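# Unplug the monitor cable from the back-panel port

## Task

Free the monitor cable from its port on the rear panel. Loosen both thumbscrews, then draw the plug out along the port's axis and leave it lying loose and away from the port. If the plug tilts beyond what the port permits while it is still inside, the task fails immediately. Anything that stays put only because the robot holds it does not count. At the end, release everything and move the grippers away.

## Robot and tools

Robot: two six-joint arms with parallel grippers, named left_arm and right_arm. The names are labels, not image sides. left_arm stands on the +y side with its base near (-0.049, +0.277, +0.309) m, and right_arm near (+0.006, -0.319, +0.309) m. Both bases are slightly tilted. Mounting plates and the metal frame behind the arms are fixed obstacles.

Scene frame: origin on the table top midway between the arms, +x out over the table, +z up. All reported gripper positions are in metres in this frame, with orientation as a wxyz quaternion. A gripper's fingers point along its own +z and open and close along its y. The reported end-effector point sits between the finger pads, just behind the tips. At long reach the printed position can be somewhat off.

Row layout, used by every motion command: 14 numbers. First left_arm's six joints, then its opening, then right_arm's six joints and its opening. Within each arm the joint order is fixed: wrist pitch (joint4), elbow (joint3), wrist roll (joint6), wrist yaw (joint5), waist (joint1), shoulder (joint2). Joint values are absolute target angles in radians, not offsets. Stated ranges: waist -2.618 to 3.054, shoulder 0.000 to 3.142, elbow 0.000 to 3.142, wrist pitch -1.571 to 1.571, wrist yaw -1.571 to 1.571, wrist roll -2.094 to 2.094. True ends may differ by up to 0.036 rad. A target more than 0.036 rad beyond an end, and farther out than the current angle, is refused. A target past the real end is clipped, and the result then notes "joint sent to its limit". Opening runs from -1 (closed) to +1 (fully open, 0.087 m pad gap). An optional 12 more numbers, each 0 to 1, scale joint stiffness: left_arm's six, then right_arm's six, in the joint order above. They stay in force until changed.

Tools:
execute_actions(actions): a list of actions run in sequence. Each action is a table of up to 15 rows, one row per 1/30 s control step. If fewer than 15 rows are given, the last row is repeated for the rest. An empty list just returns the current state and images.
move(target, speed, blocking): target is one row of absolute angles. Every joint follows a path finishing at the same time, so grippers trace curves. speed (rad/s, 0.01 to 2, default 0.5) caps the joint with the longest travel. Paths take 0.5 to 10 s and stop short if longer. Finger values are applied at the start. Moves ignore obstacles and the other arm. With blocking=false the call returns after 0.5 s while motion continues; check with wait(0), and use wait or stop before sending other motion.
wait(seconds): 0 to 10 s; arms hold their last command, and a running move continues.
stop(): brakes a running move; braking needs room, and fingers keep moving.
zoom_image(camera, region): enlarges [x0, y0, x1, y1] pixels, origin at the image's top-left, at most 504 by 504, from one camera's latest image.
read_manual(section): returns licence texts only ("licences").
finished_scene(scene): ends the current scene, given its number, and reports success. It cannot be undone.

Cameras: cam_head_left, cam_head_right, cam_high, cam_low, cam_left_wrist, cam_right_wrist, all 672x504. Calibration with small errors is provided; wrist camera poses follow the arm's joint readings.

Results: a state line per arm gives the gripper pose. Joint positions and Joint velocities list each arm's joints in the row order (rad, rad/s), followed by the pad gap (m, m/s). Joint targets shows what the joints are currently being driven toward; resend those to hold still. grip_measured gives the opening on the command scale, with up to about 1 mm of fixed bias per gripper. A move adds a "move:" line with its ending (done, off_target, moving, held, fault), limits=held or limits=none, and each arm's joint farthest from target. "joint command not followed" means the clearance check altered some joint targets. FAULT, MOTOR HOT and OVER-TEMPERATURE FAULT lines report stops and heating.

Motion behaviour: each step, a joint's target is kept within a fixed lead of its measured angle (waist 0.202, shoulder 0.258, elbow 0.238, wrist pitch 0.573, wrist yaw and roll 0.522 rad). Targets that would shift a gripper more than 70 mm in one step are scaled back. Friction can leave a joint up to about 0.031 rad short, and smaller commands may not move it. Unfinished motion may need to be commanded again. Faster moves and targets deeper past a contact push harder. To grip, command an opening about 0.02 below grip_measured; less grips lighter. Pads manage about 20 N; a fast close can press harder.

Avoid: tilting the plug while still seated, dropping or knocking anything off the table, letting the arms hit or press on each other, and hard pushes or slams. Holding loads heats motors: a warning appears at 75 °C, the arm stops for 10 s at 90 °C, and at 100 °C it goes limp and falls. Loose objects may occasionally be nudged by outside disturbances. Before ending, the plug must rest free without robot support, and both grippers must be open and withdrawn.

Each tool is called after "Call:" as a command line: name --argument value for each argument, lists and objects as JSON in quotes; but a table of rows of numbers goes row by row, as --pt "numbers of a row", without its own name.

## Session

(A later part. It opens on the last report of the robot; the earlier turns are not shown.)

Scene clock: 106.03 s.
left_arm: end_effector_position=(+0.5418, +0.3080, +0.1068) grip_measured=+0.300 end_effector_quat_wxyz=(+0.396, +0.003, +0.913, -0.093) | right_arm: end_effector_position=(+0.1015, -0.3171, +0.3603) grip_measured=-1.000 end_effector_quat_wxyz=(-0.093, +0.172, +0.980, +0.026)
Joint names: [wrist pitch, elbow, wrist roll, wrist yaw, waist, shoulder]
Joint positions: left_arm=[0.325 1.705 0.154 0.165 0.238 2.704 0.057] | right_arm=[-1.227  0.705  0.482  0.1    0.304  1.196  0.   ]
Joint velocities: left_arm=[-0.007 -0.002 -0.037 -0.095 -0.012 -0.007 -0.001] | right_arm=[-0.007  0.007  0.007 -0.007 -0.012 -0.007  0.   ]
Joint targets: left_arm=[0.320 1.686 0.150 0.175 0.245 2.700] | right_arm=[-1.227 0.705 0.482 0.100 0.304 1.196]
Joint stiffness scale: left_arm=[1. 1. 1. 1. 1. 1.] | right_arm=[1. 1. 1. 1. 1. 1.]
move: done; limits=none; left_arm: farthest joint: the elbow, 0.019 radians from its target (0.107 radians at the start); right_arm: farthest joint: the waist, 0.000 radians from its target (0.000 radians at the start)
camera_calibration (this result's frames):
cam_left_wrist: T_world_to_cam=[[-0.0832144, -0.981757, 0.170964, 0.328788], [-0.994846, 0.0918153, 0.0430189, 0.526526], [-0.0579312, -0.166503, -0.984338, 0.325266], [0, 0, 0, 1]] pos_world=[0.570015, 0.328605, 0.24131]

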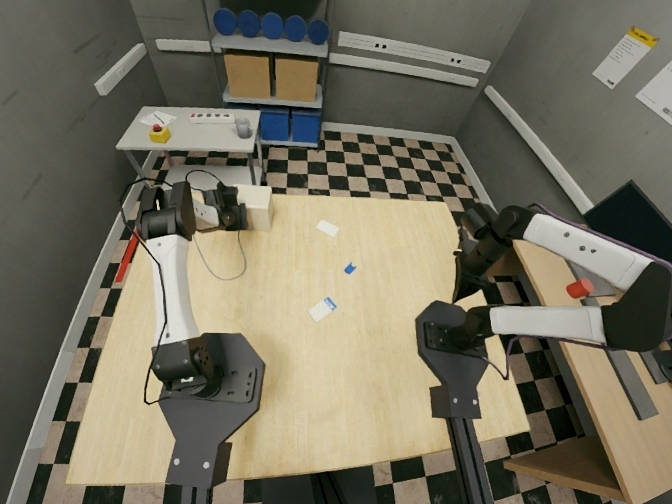

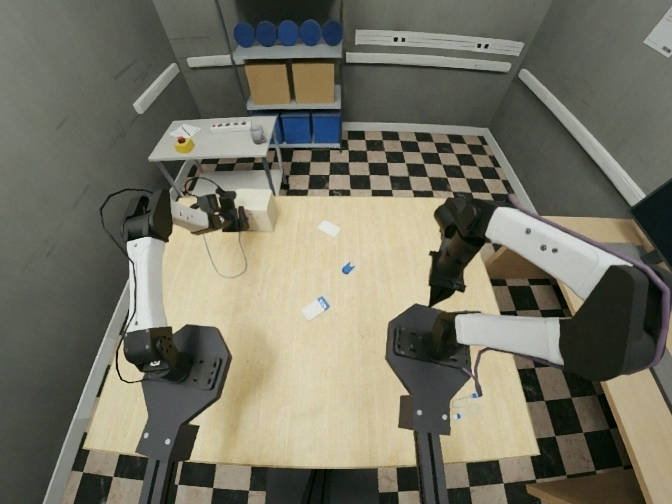

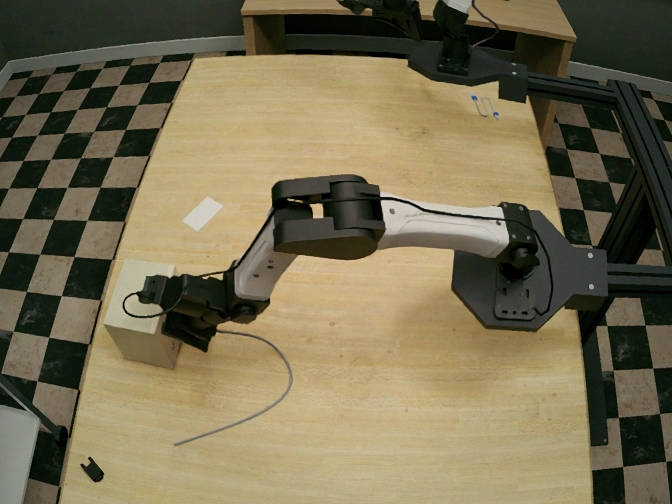

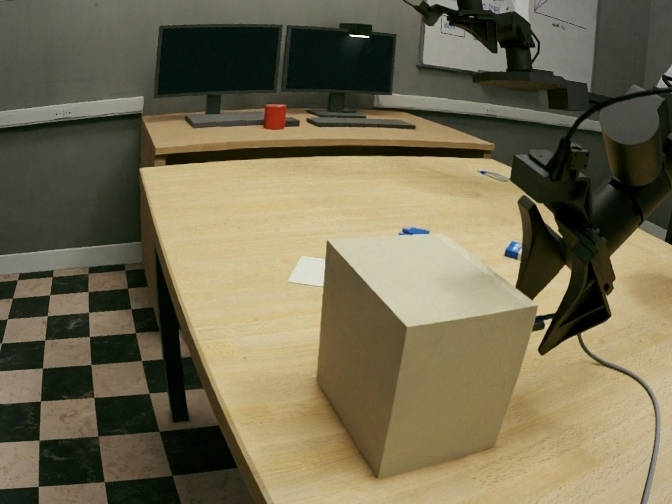

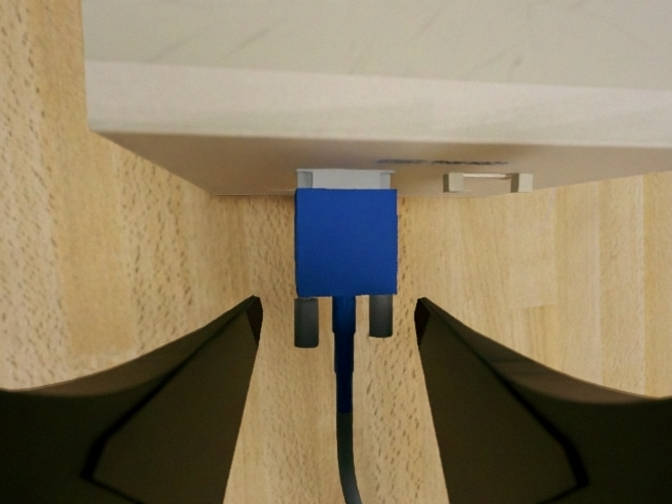

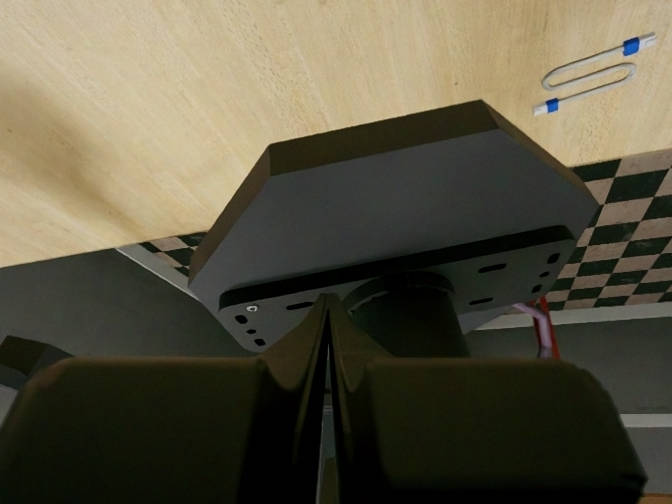

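Call:
move --target '[0.32,1.60,0.2,0.175,0.24,2.60,0.3,-1.227,0.705,0.482,0.1,0.304,1.196,-1]' --speed 0.3

Call:
move --target '[1.326,1.51,1.067,-0.406,-0.049,2.98,-0.6,-1.227,0.705,0.482,0.1,0.304,1.196,-1]' --speed 0.7

Scene clock: 107.33 s.
left_arm: end_effector_position=(+0.5376, +0.3138, +0.1354) grip_measured=+0.300 end_effector_quat_wxyz=(+0.405, +0.021, +0.910, -0.084) | right_arm: end_effector_position=(+0.1015, -0.3171, +0.3603) grip_measured=-1.000 end_effector_quat_wxyz=(-0.093, +0.172, +0.980, +0.026)
Joint names: [wrist pitch, elbow, wrist roll, wrist yaw, waist, shoulder]
Joint positions: left_arm=[0.325 1.619 0.194 0.165 0.238 2.604 0.057] | right_arm=[-1.227  0.705  0.482  0.1    0.304  1.196  0.   ]
Joint velocities: left_arm=[-0.051  0.007  0.066 -0.066 -0.002 -0.002 -0.001] | right_arm=[ 0.081  0.002 -0.066 -0.007  0.007  0.012  0.   ]
Joint targets: left_arm=[0.320 1.600 0.200 0.175 0.240 2.600] | right_arm=[-1.227 0.705 0.482 0.100 0.304 1.196]
Joint stiffness scale: left_arm=[1. 1. 1. 1. 1. 1.] | right_arm=[1. 1. 1. 1. 1. 1.]
move: done; limits=none; left_arm: farthest joint: the elbow, 0.019 radians from its target (0.105 radians at the start); right_arm: farthest joint: the waist, 0.000 radians from its target (0.000 radians at the start)
camera_calibration (this result's frames):
cam_left_wrist: T_world_to_cam=[[-0.109732, -0.984232, 0.138733, 0.348649], [-0.993119, 0.114309, 0.0254425, 0.514964], [-0.0408997, -0.134986, -0.990003, 0.335803], [0, 0, 0, 1]] pos_world=[0.563413, 0.329616, 0.270975]

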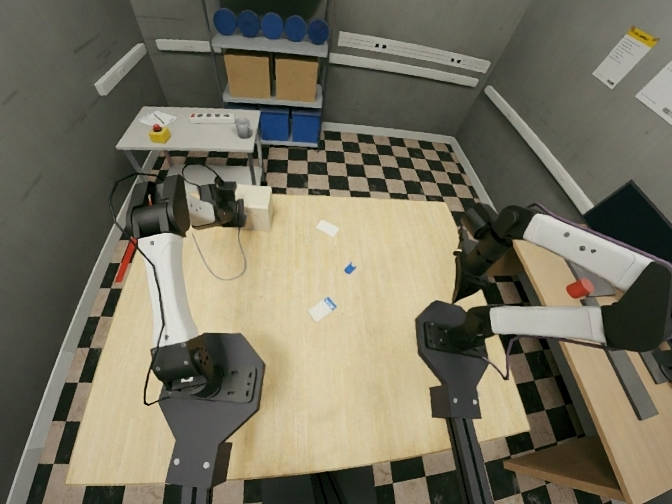

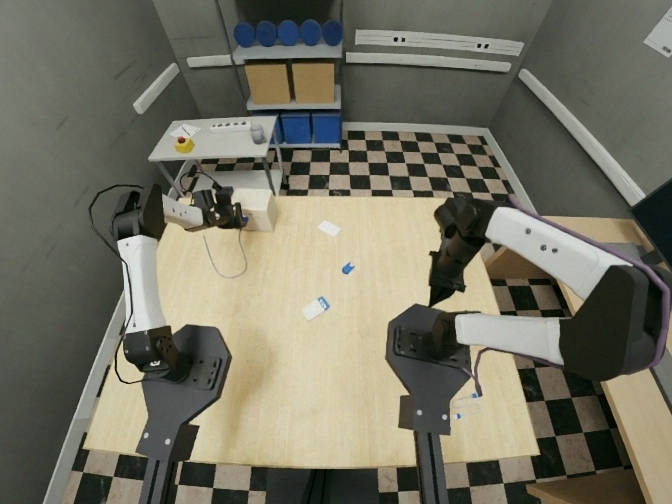

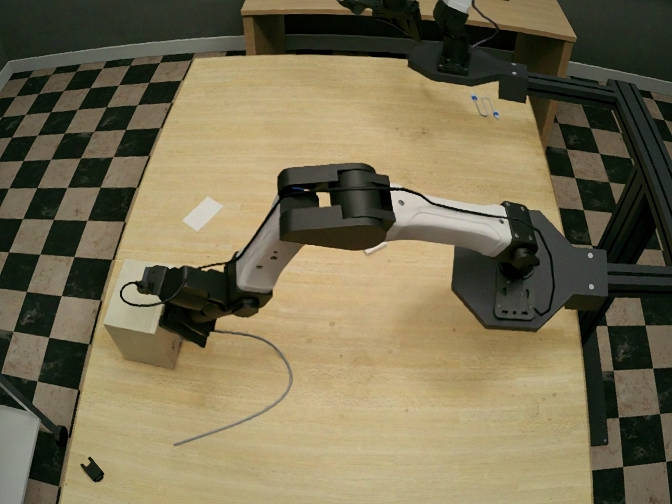

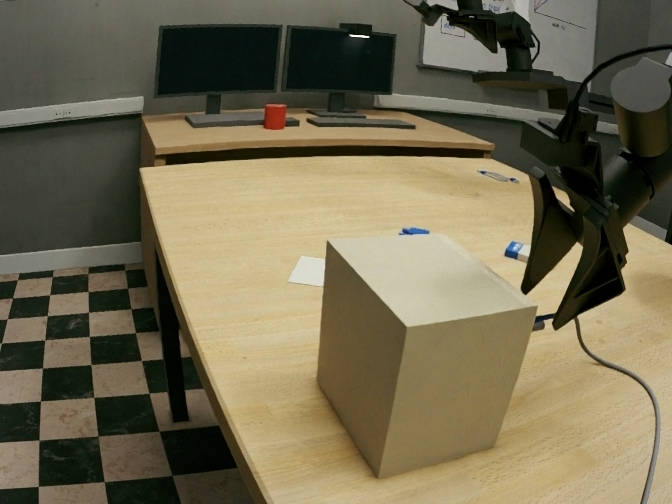

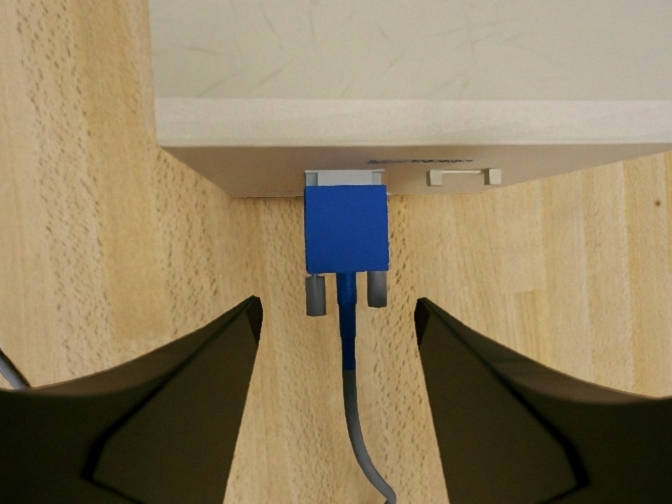

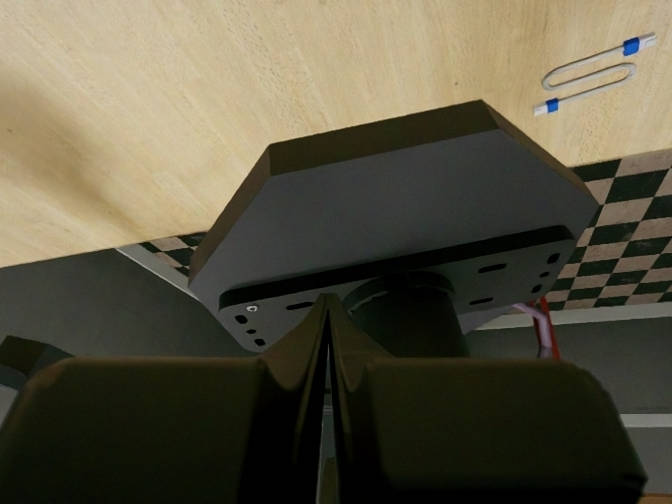

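Scene clock: 109.63 s.
left_arm: end_effector_position=(+0.5331, +0.2636, +0.1280) grip_measured=-0.600 end_effector_quat_wxyz=(+0.511, +0.281, +0.738, +0.340) | right_arm: end_effector_position=(+0.1015, -0.3171, +0.3603) grip_measured=-1.000 end_effector_quat_wxyz=(-0.093, +0.172, +0.980, +0.026)
Joint names: [wrist pitch, elbow, wrist roll, wrist yaw, waist, shoulder]
Joint positions: left_arm=[ 1.321  1.525  1.059 -0.394 -0.046  2.968  0.018] | right_arm=[-1.227  0.705  0.482  0.1    0.304  1.196  0.   ]
Joint velocities: left_arm=[ 0.022  0.007 -0.081  0.022 -0.007 -0.022 -0.001] | right_arm=[ 0.007 -0.012  0.007  0.051 -0.012  0.002  0.   ]
Joint targets: left_arm=[1.326 1.510 1.067 -0.406 -0.049 2.980] | right_arm=[-1.227 0.705 0.482 0.100 0.304 1.196]
Joint stiffness scale: left_arm=[1. 1. 1. 1. 1. 1.] | right_arm=[1. 1. 1. 1. 1. 1.]
move: done; limits=none; left_arm: farthest joint: the elbow, 0.015 radians from its target (0.109 radians at the start); right_arm: farthest joint: the waist, 0.000 radians from its target (0.000 radians at the start)
camera_calibration (this result's frames):
cam_left_wrist: T_world_to_cam=[[-0.0723106, -0.610843, -0.788443, 0.30007], [-0.928236, 0.330427, -0.170866, 0.449949], [0.364895, 0.719506, -0.5909, -0.171077], [0, 0, 0, 1]] pos_world=[0.501782, 0.157712, 0.21238]

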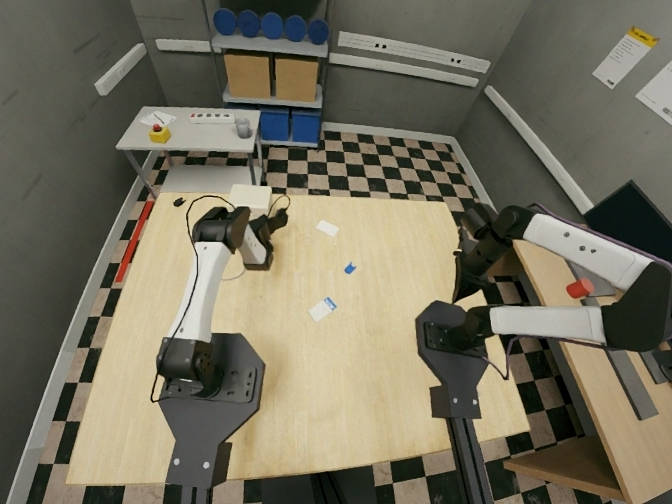

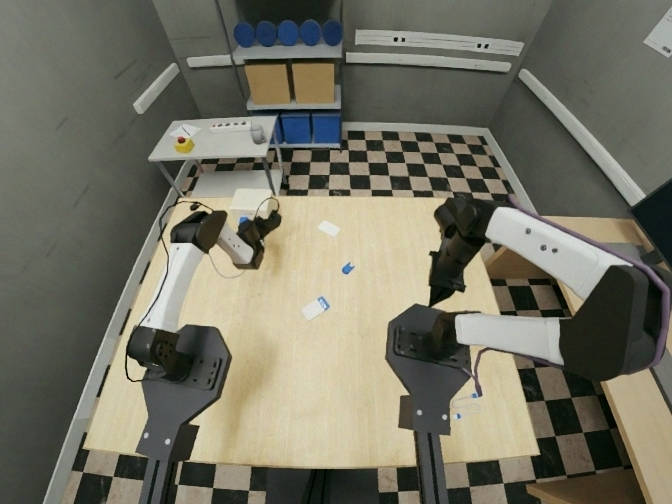

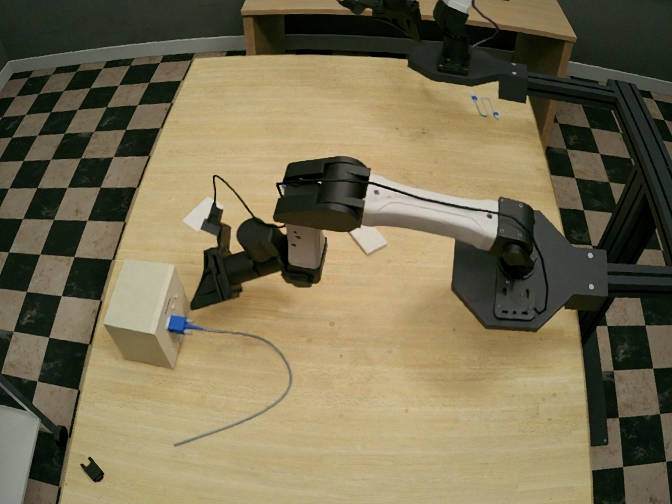

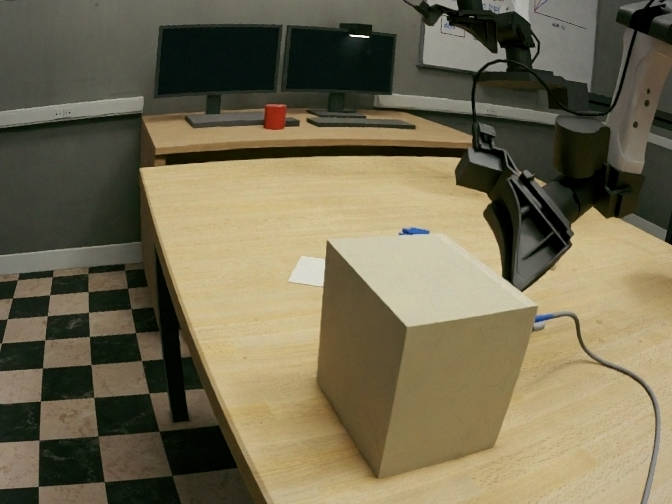

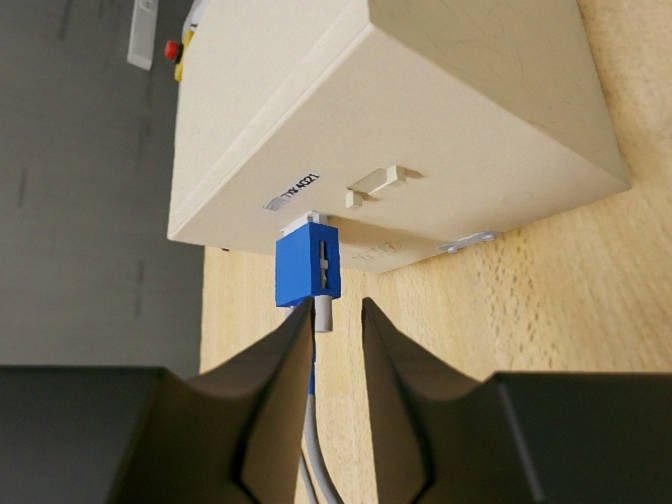

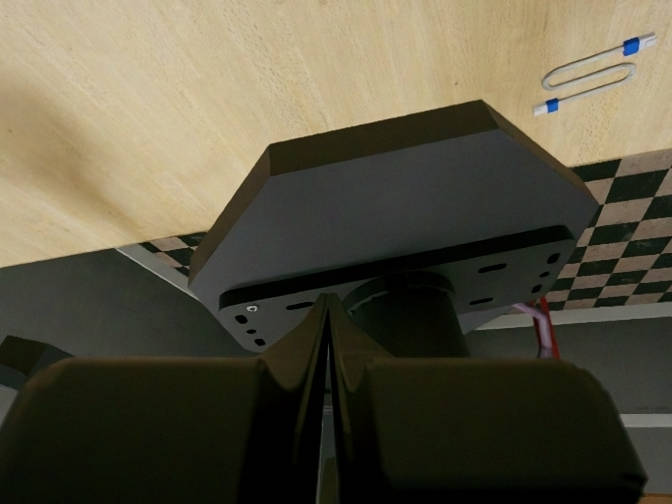

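Call:
move --target '[1.336,1.582,1.073,-0.334,0.016,3.02,-0.6,-1.227,0.705,0.482,0.1,0.304,1.196,-1]' --speed 0.08

Scene clock: 111.10 s.
left_arm: end_effector_position=(+0.5388, +0.2867, +0.1189) grip_measured=-0.600 end_effector_quat_wxyz=(+0.515, +0.276, +0.735, +0.344) | right_arm: end_effector_position=(+0.1015, -0.3171, +0.3603) grip_measured=-1.000 end_effector_quat_wxyz=(-0.093, +0.172, +0.980, +0.026)
Joint names: [wrist pitch, elbow, wrist roll, wrist yaw, waist, shoulder]
Joint positions: left_arm=[ 1.331  1.566  1.066 -0.345  0.008  3.001  0.018] | right_arm=[-1.227  0.705  0.482  0.1    0.304  1.196  0.   ]
Joint velocities: left_arm=[ 0.022  0.007 -0.037  0.022 -0.002 -0.012  0.001] | right_arm=[ 0.022 -0.002  0.007  0.022 -0.002 -0.012  0.   ]
Joint targets: left_arm=[1.336 1.582 1.073 -0.334 0.016 3.020] | right_arm=[-1.227 0.705 0.482 0.100 0.304 1.196]
Joint stiffness scale: left_arm=[1. 1. 1. 1. 1. 1.] | right_arm=[1. 1. 1. 1. 1. 1.]
move: done; limits=none; left_arm: farthest joint: the shoulder, 0.019 radians from its target (0.052 radians at the start); right_arm: farthest joint: the waist, 0.000 radians from its target (0.000 radians at the start)
camera_calibration (this result's frames):
cam_left_wrist: T_world_to_cam=[[-0.0558776, -0.611944, -0.788925, 0.298991], [-0.928177, 0.323009, -0.184807, 0.449892], [0.367921, 0.721935, -0.586041, -0.198081], [0, 0, 0, 1]] pos_world=[0.507165, 0.180648, 0.202941]

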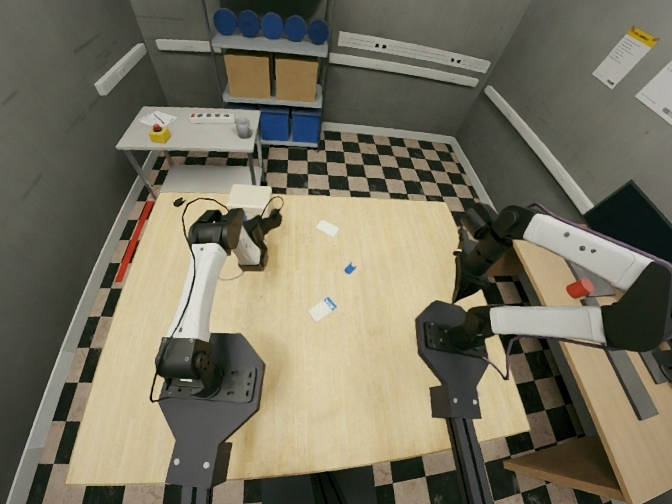

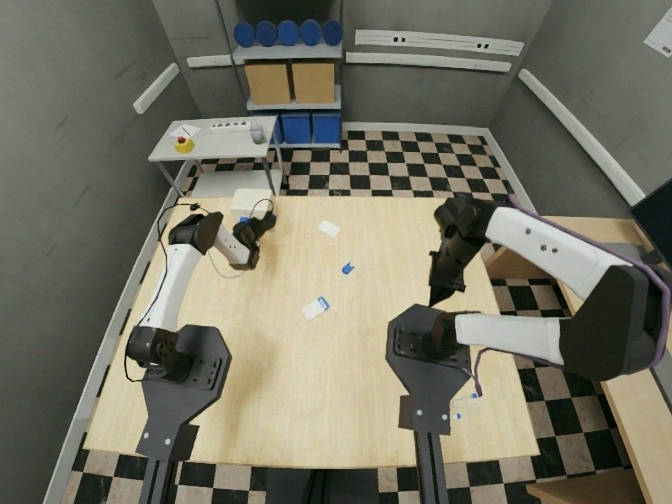

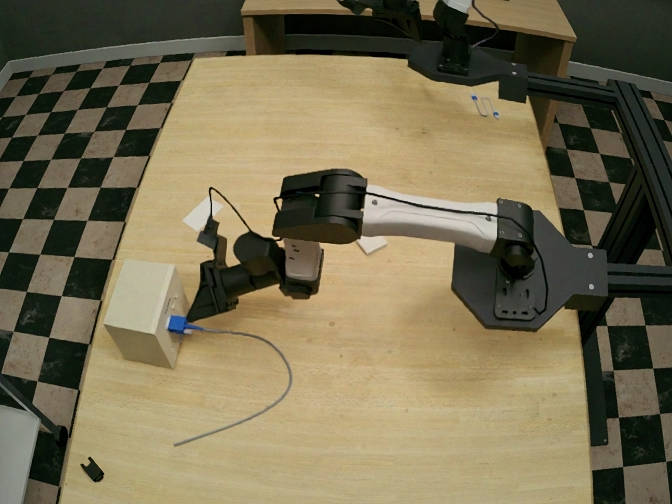

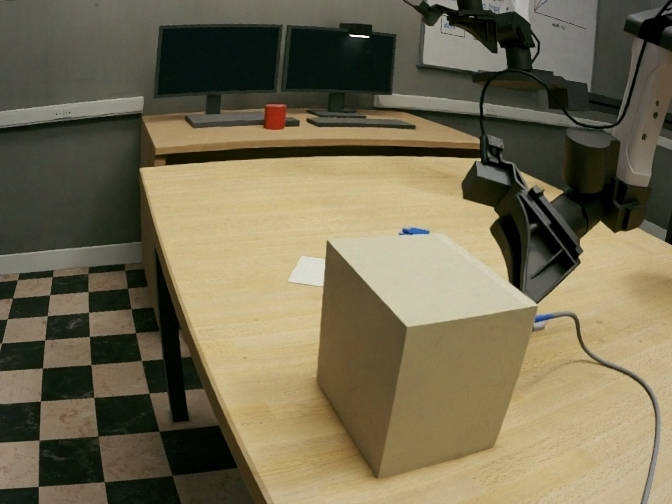

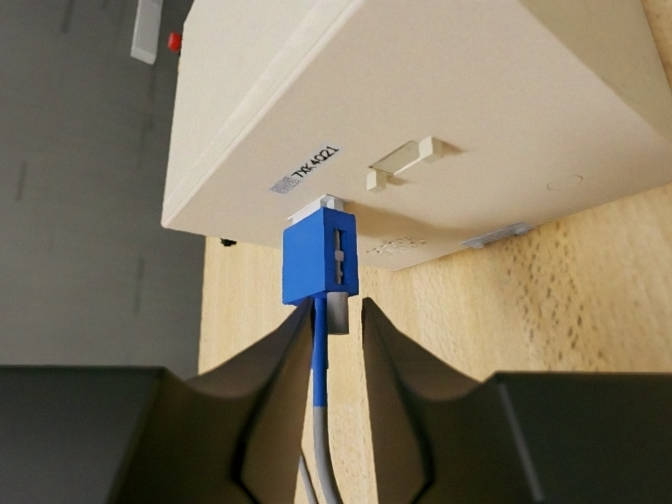

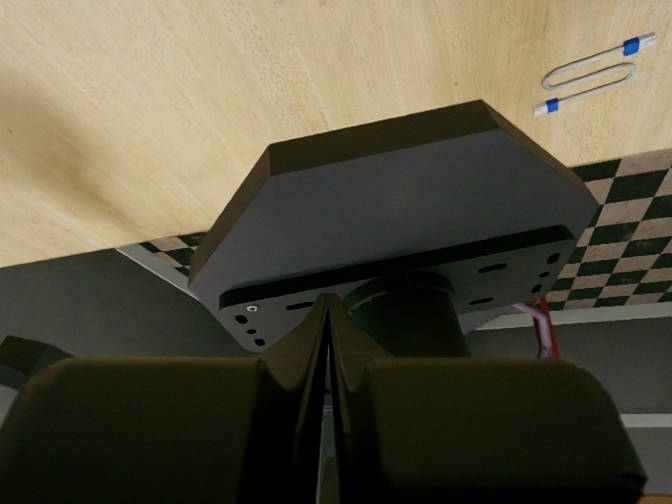

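Call:
execute_actions --actions '[[[1.336,1.585,1.073,-0.334,0.021,3.026,-0.65,-1.227,0.705,0.482,0.1,0.304,1.196,-1],[1.336,1.585,1.073,-0.334,0.021,3.026,-0.7,-1.227,0.705,0.482,0.1,0.304,1.196,-1],[1.336,1.585,1.073,-0.334,0.021,3.026,-0.74,-1.227,0.705,0.482,0.1,0.304,1.196,-1],[1.336,1.585,1.073,-0.334,0.021,3.026,-0.77,-1.227,0.705,0.482,0.1,0.304,1.196,-1],[1.336,1.585,1.073,-0.334,0.021,3.026,-0.79,-1.227,0.705,0.482,0.1,0.304,1.196,-1],[1.336,1.585,1.073,-0.334,0.021,3.026,-0.81,-1.227,0.705,0.482,0.1,0.304,1.196,-1],[1.336,1.585,1.073,-0.334,0.021,3.026,-0.82,-1.227,0.705,0.482,0.1,0.304,1.196,-1],[1.336,1.585,1.073,-0.334,0.021,3.026,-0.83,-1.227,0.705,0.482,0.1,0.304,1.196,-1],[1.336,1.585,1.073,-0.334,0.021,3.026,-0.84,-1.227,0.705,0.482,0.1,0.304,1.196,-1],[1.336,1.585,1.073,-0.334,0.021,3.026,-0.85,-1.227,0.705,0.482,0.1,0.304,1.196,-1],[1.336,1.585,1.073,-0.334,0.021,3.026,-0.86,-1.227,0.705,0.482,0.1,0.304,1.196,-1],[1.336,1.585,1.073,-0.334,0.021,3.026,-0.875,-1.227,0.705,0.482,0.1,0.304,1.196,-1]]]'

Scene clock: 112.20 s.
left_arm: end_effector_position=(+0.5389, +0.2867, +0.1191) grip_measured=-0.860 end_effector_quat_wxyz=(+0.515, +0.276, +0.735, +0.344) | right_arm: end_effector_position=(+0.1015, -0.3171, +0.3603) grip_measured=-1.000 end_effector_quat_wxyz=(-0.093, +0.172, +0.980, +0.026)
Joint names: [wrist pitch, elbow, wrist roll, wrist yaw, waist, shoulder]
Joint positions: left_arm=[ 1.332  1.566  1.066 -0.345  0.008  3.001  0.006] | right_arm=[-1.227  0.705  0.482  0.1    0.304  1.196  0.   ]
Joint velocities: left_arm=[ 0.007 -0.007  0.022  0.007 -0.007 -0.032 -0.002] | right_arm=[-0.022  0.007 -0.066 -0.007 -0.007 -0.007  0.   ]
Joint targets: left_arm=[1.336 1.585 1.073 -0.334 0.021 3.026] | right_arm=[-1.227 0.705 0.482 0.100 0.304 1.196]
Joint stiffness scale: left_arm=[1. 1. 1. 1. 1. 1.] | right_arm=[1. 1. 1. 1. 1. 1.]
camera_calibration (this result's frames):
cam_left_wrist: T_world_to_cam=[[-0.0554967, -0.61175, -0.789102, 0.298884], [-0.92794, 0.323342, -0.185409, 0.449857], [0.368574, 0.72195, -0.585612, -0.198394], [0, 0, 0, 1]] pos_world=[0.507151, 0.180615, 0.203076]

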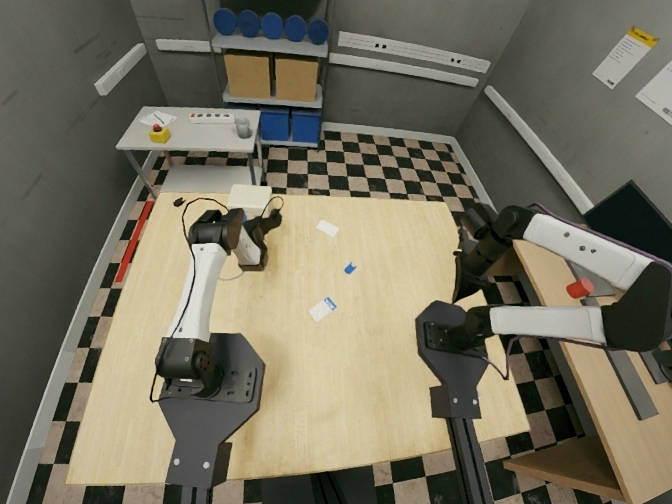

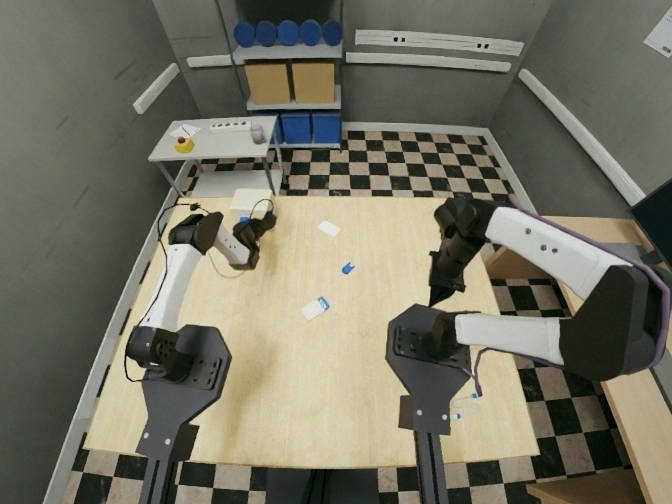

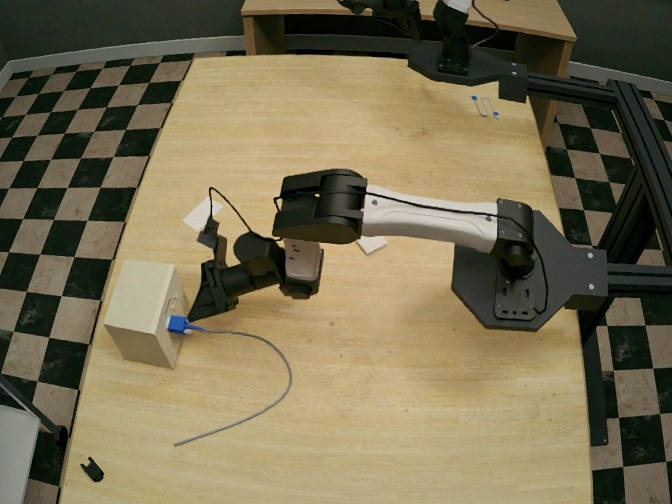

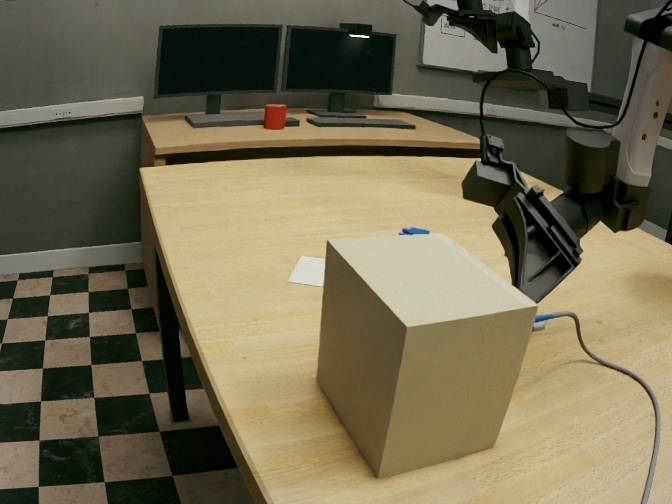

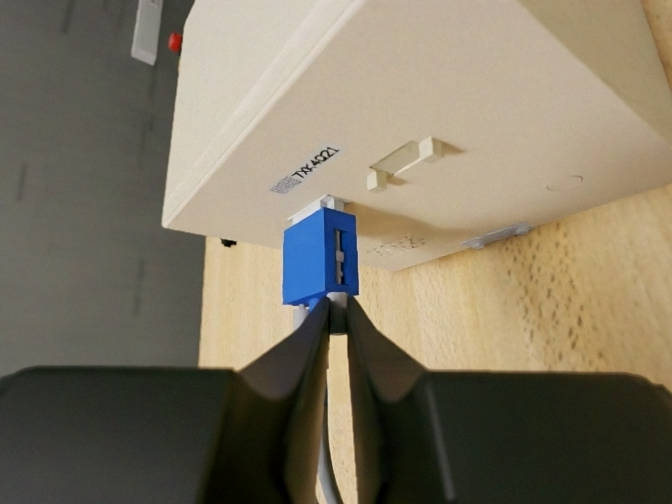

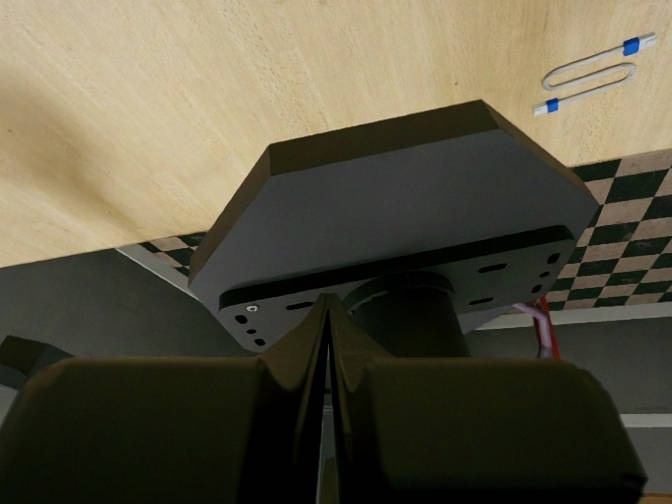

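Call:
execute_actions --actions '[[[1.336,1.58,1.073,-0.345,0.014,3.015,-0.7,-1.227,0.705,0.482,0.1,0.304,1.196,-1],[1.336,1.58,1.073,-0.345,0.014,3.015,-0.7,-1.227,0.705,0.482,0.1,0.304,1.196,-1],[1.33,1.58,1.073,-0.35,0.014,3.015,-0.7,-1.227,0.705,0.482,0.1,0.304,1.196,-1],[1.32,1.58,1.073,-0.36,0.014,3.015,-0.7,-1.227,0.705,0.482,0.1,0.304,1.196,-1],[1.31,1.58,1.073,-0.37,0.014,3.015,-0.7,-1.227,0.705,0.482,0.1,0.304,1.196,-1],[1.30,1.58,1.073,-0.383,0.014,3.015,-0.7,-1.227,0.705,0.482,0.1,0.304,1.196,-1]],[[1.30,1.58,1.073,-0.383,0.014,3.015,-0.75,-1.227,0.705,0.482,0.1,0.304,1.196,-1],[1.30,1.58,1.073,-0.383,0.014,3.015,-0.79,-1.227,0.705,0.482,0.1,0.304,1.196,-1],[1.30,1.58,1.073,-0.383,0.014,3.015,-0.81,-1.227,0.705,0.482,0.1,0.304,1.196,-1],[1.30,1.58,1.073,-0.383,0.014,3.015,-0.83,-1.227,0.705,0.482,0.1,0.304,1.196,-1],[1.30,1.58,1.073,-0.383,0.014,3.015,-0.84,-1.227,0.705,0.482,0.1,0.304,1.196,-1],[1.30,1.58,1.073,-0.383,0.014,3.015,-0.85,-1.227,0.705,0.482,0.1,0.304,1.196,-1],[1.30,1.58,1.073,-0.383,0.014,3.015,-0.86,-1.227,0.705,0.482,0.1,0.304,1.196,-1],[1.30,1.58,1.073,-0.383,0.014,3.015,-0.875,-1.227,0.705,0.482,0.1,0.304,1.196,-1]]]'

Scene clock: 114.10 s.
left_arm: end_effector_position=(+0.5362, +0.2902, +0.1164) grip_measured=-0.850 end_effector_quat_wxyz=(+0.505, +0.272, +0.741, +0.350) | right_arm: end_effector_position=(+0.1015, -0.3171, +0.3603) grip_measured=-1.000 end_effector_quat_wxyz=(-0.093, +0.172, +0.980, +0.026)
Joint names: [wrist pitch, elbow, wrist roll, wrist yaw, waist, shoulder]
Joint positions: left_arm=[ 1.32   1.566  1.066 -0.369  0.008  3.001  0.007] | right_arm=[-1.227  0.705  0.482  0.1    0.304  1.196  0.   ]
Joint velocities: left_arm=[ 0.095 -0.002  0.022  0.007 -0.007 -0.012 -0.   ] | right_arm=[-0.037 -0.007  0.007 -0.007  0.012  0.012  0.   ]
Joint targets: left_arm=[1.300 1.580 1.073 -0.383 0.014 3.015] | right_arm=[-1.227 0.705 0.482 0.100 0.304 1.196]
Joint stiffness scale: left_arm=[1. 1. 1. 1. 1. 1.] | right_arm=[1. 1. 1. 1. 1. 1.]
camera_calibration (this result's frames):
cam_left_wrist: T_world_to_cam=[[-0.0543447, -0.608226, -0.791901, 0.297449], [-0.937496, 0.304082, -0.169217, 0.454481], [0.343725, 0.733209, -0.586735, -0.19135], [0, 0, 0, 1]] pos_world=[0.508011, 0.183016, 0.200184]

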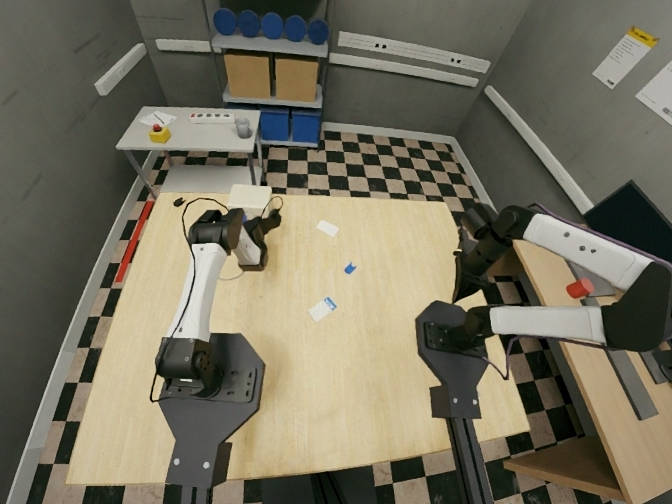

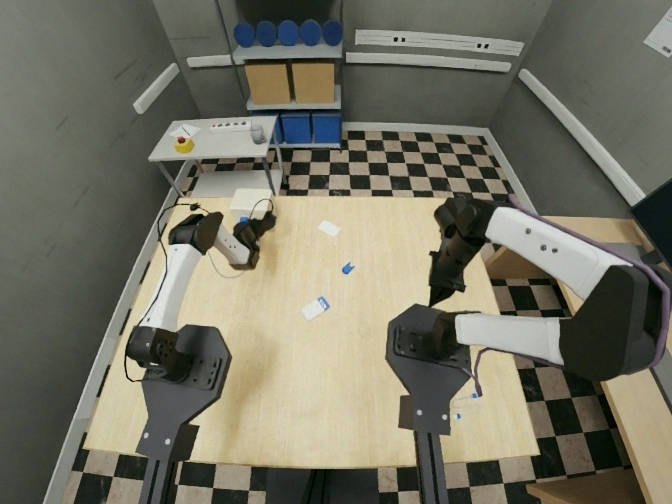

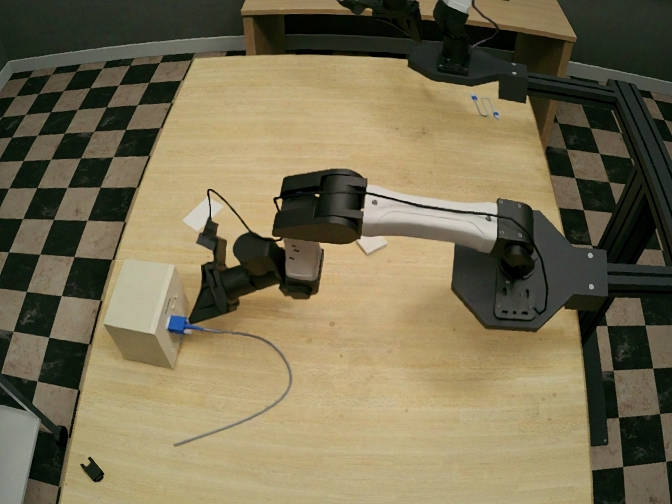

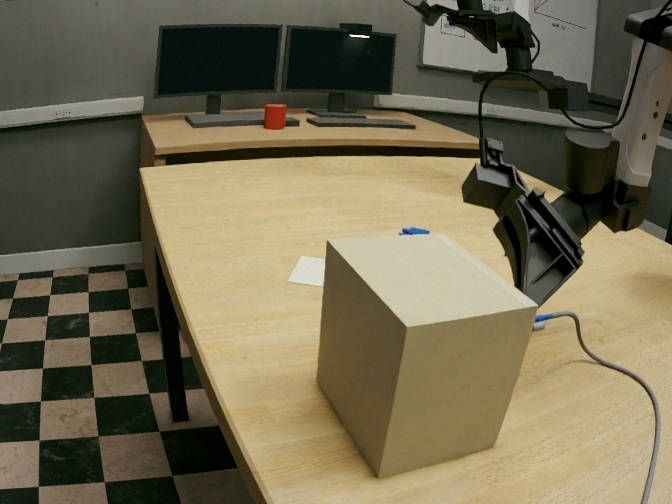

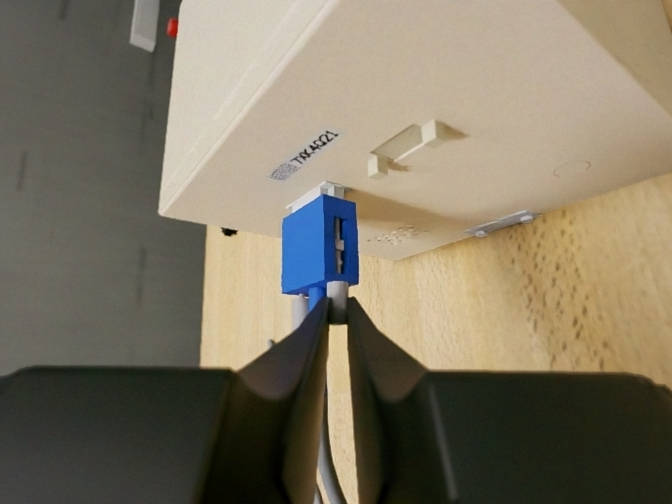

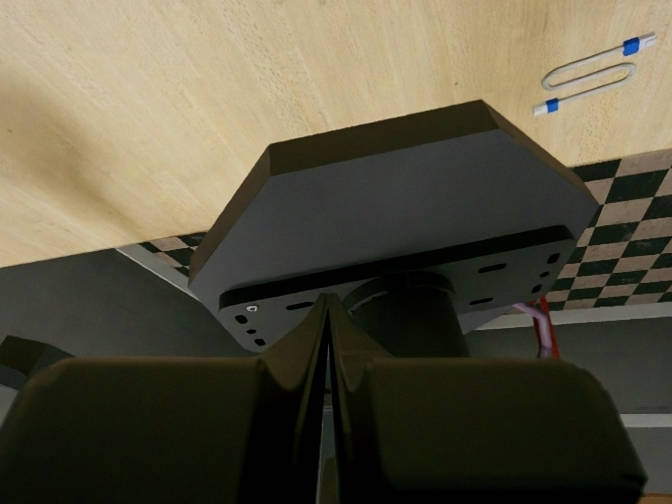

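Call:
move --target '[1.10,1.415,0.58,-0.135,0.101,2.81,-0.875,-1.227,0.705,0.482,0.1,0.304,1.196,-1]' --speed 0.3

Scene clock: 117.07 s.
left_arm: end_effector_position=(+0.5369, +0.2920, +0.1176) grip_measured=-0.851 end_effector_quat_wxyz=(+0.543, +0.147, +0.813, +0.152) | right_arm: end_effector_position=(+0.1015, -0.3171, +0.3603) grip_measured=-1.000 end_effector_quat_wxyz=(-0.093, +0.172, +0.980, +0.026)
Joint names: [wrist pitch, elbow, wrist roll, wrist yaw, waist, shoulder]
Joint positions: left_arm=[ 1.127  1.432  0.588 -0.152  0.091  2.818  0.007] | right_arm=[-1.227  0.705  0.482  0.1    0.304  1.196  0.   ]
Joint velocities: left_arm=[-0.022 -0.007 -0.022 -0.037  0.012  0.007  0.   ] | right_arm=[-0.007 -0.022  0.066 -0.095 -0.007 -0.012  0.   ]
Joint targets: left_arm=[1.100 1.415 0.580 -0.135 0.101 2.810] | right_arm=[-1.227 0.705 0.482 0.100 0.304 1.196]
Joint stiffness scale: left_arm=[1. 1. 1. 1. 1. 1.] | right_arm=[1. 1. 1. 1. 1. 1.]
move: off_target (left_arm); limits=none; left_arm: farthest joint: the wrist pitch, 0.027 radians from its target (0.220 radians at the start); right_arm: farthest joint: the waist, 0.000 radians from its target (0.000 radians at the start)
camera_calibration (this result's frames):
cam_left_wrist: T_world_to_cam=[[-0.0792469, -0.910542, -0.40575, 0.35576], [-0.94533, 0.19781, -0.259273, 0.500646], [0.316341, 0.363021, -0.876439, -0.0353593], [0, 0, 0, 1]] pos_world=[0.512654, 0.237737, 0.243163]

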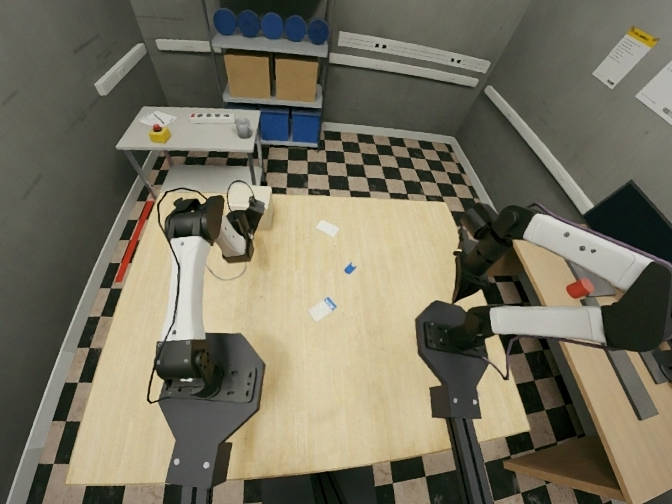

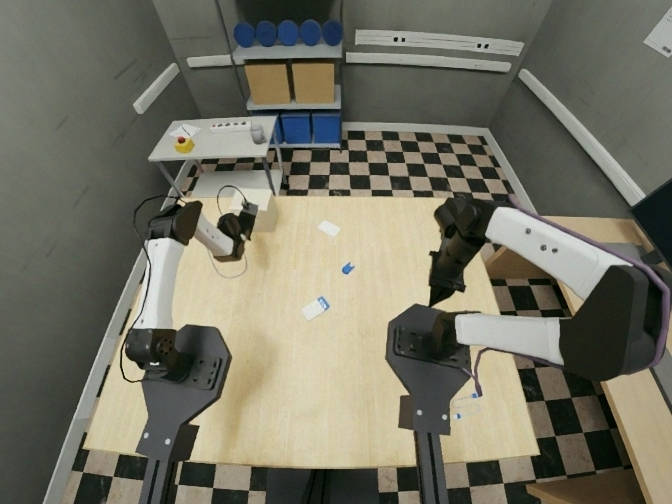

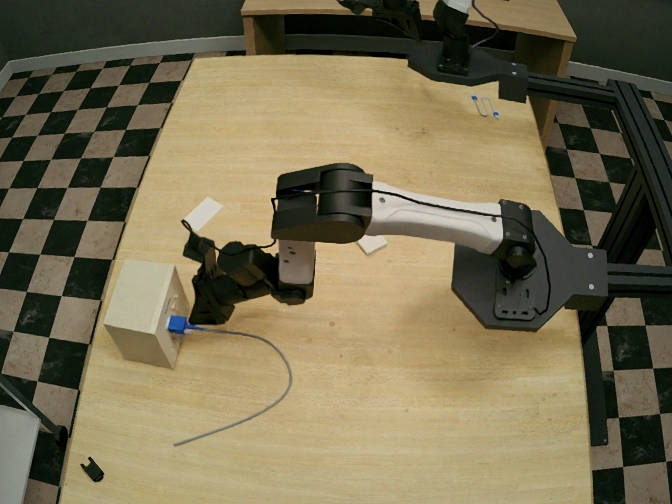

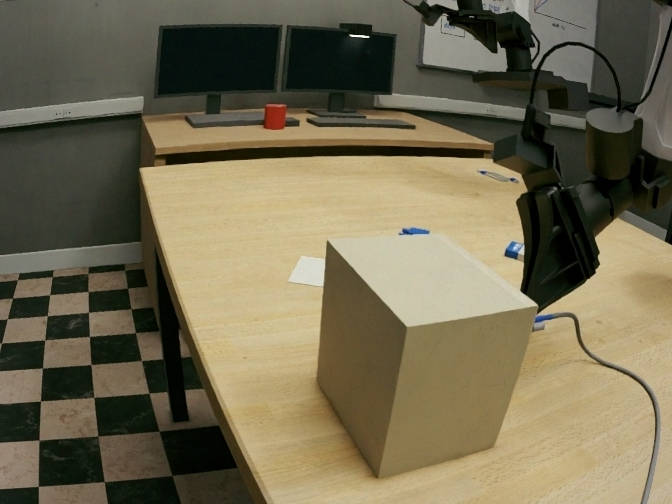

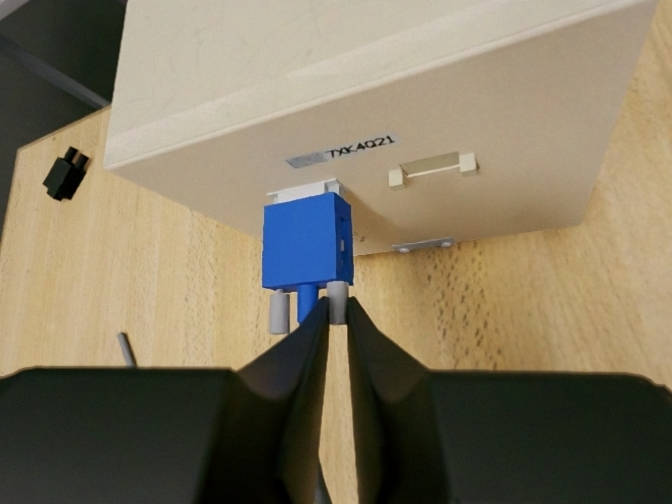

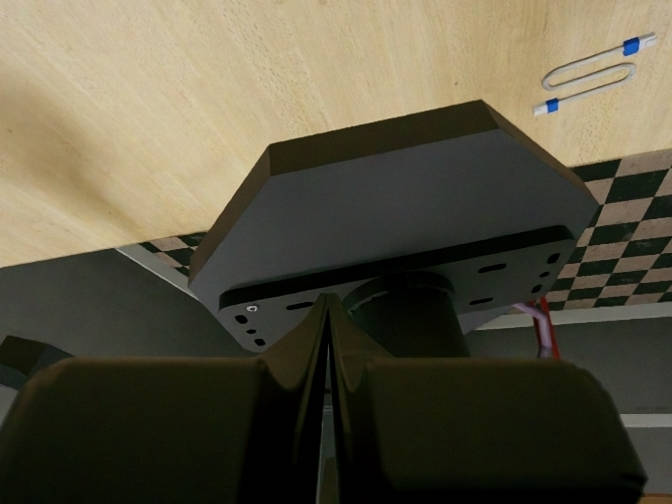

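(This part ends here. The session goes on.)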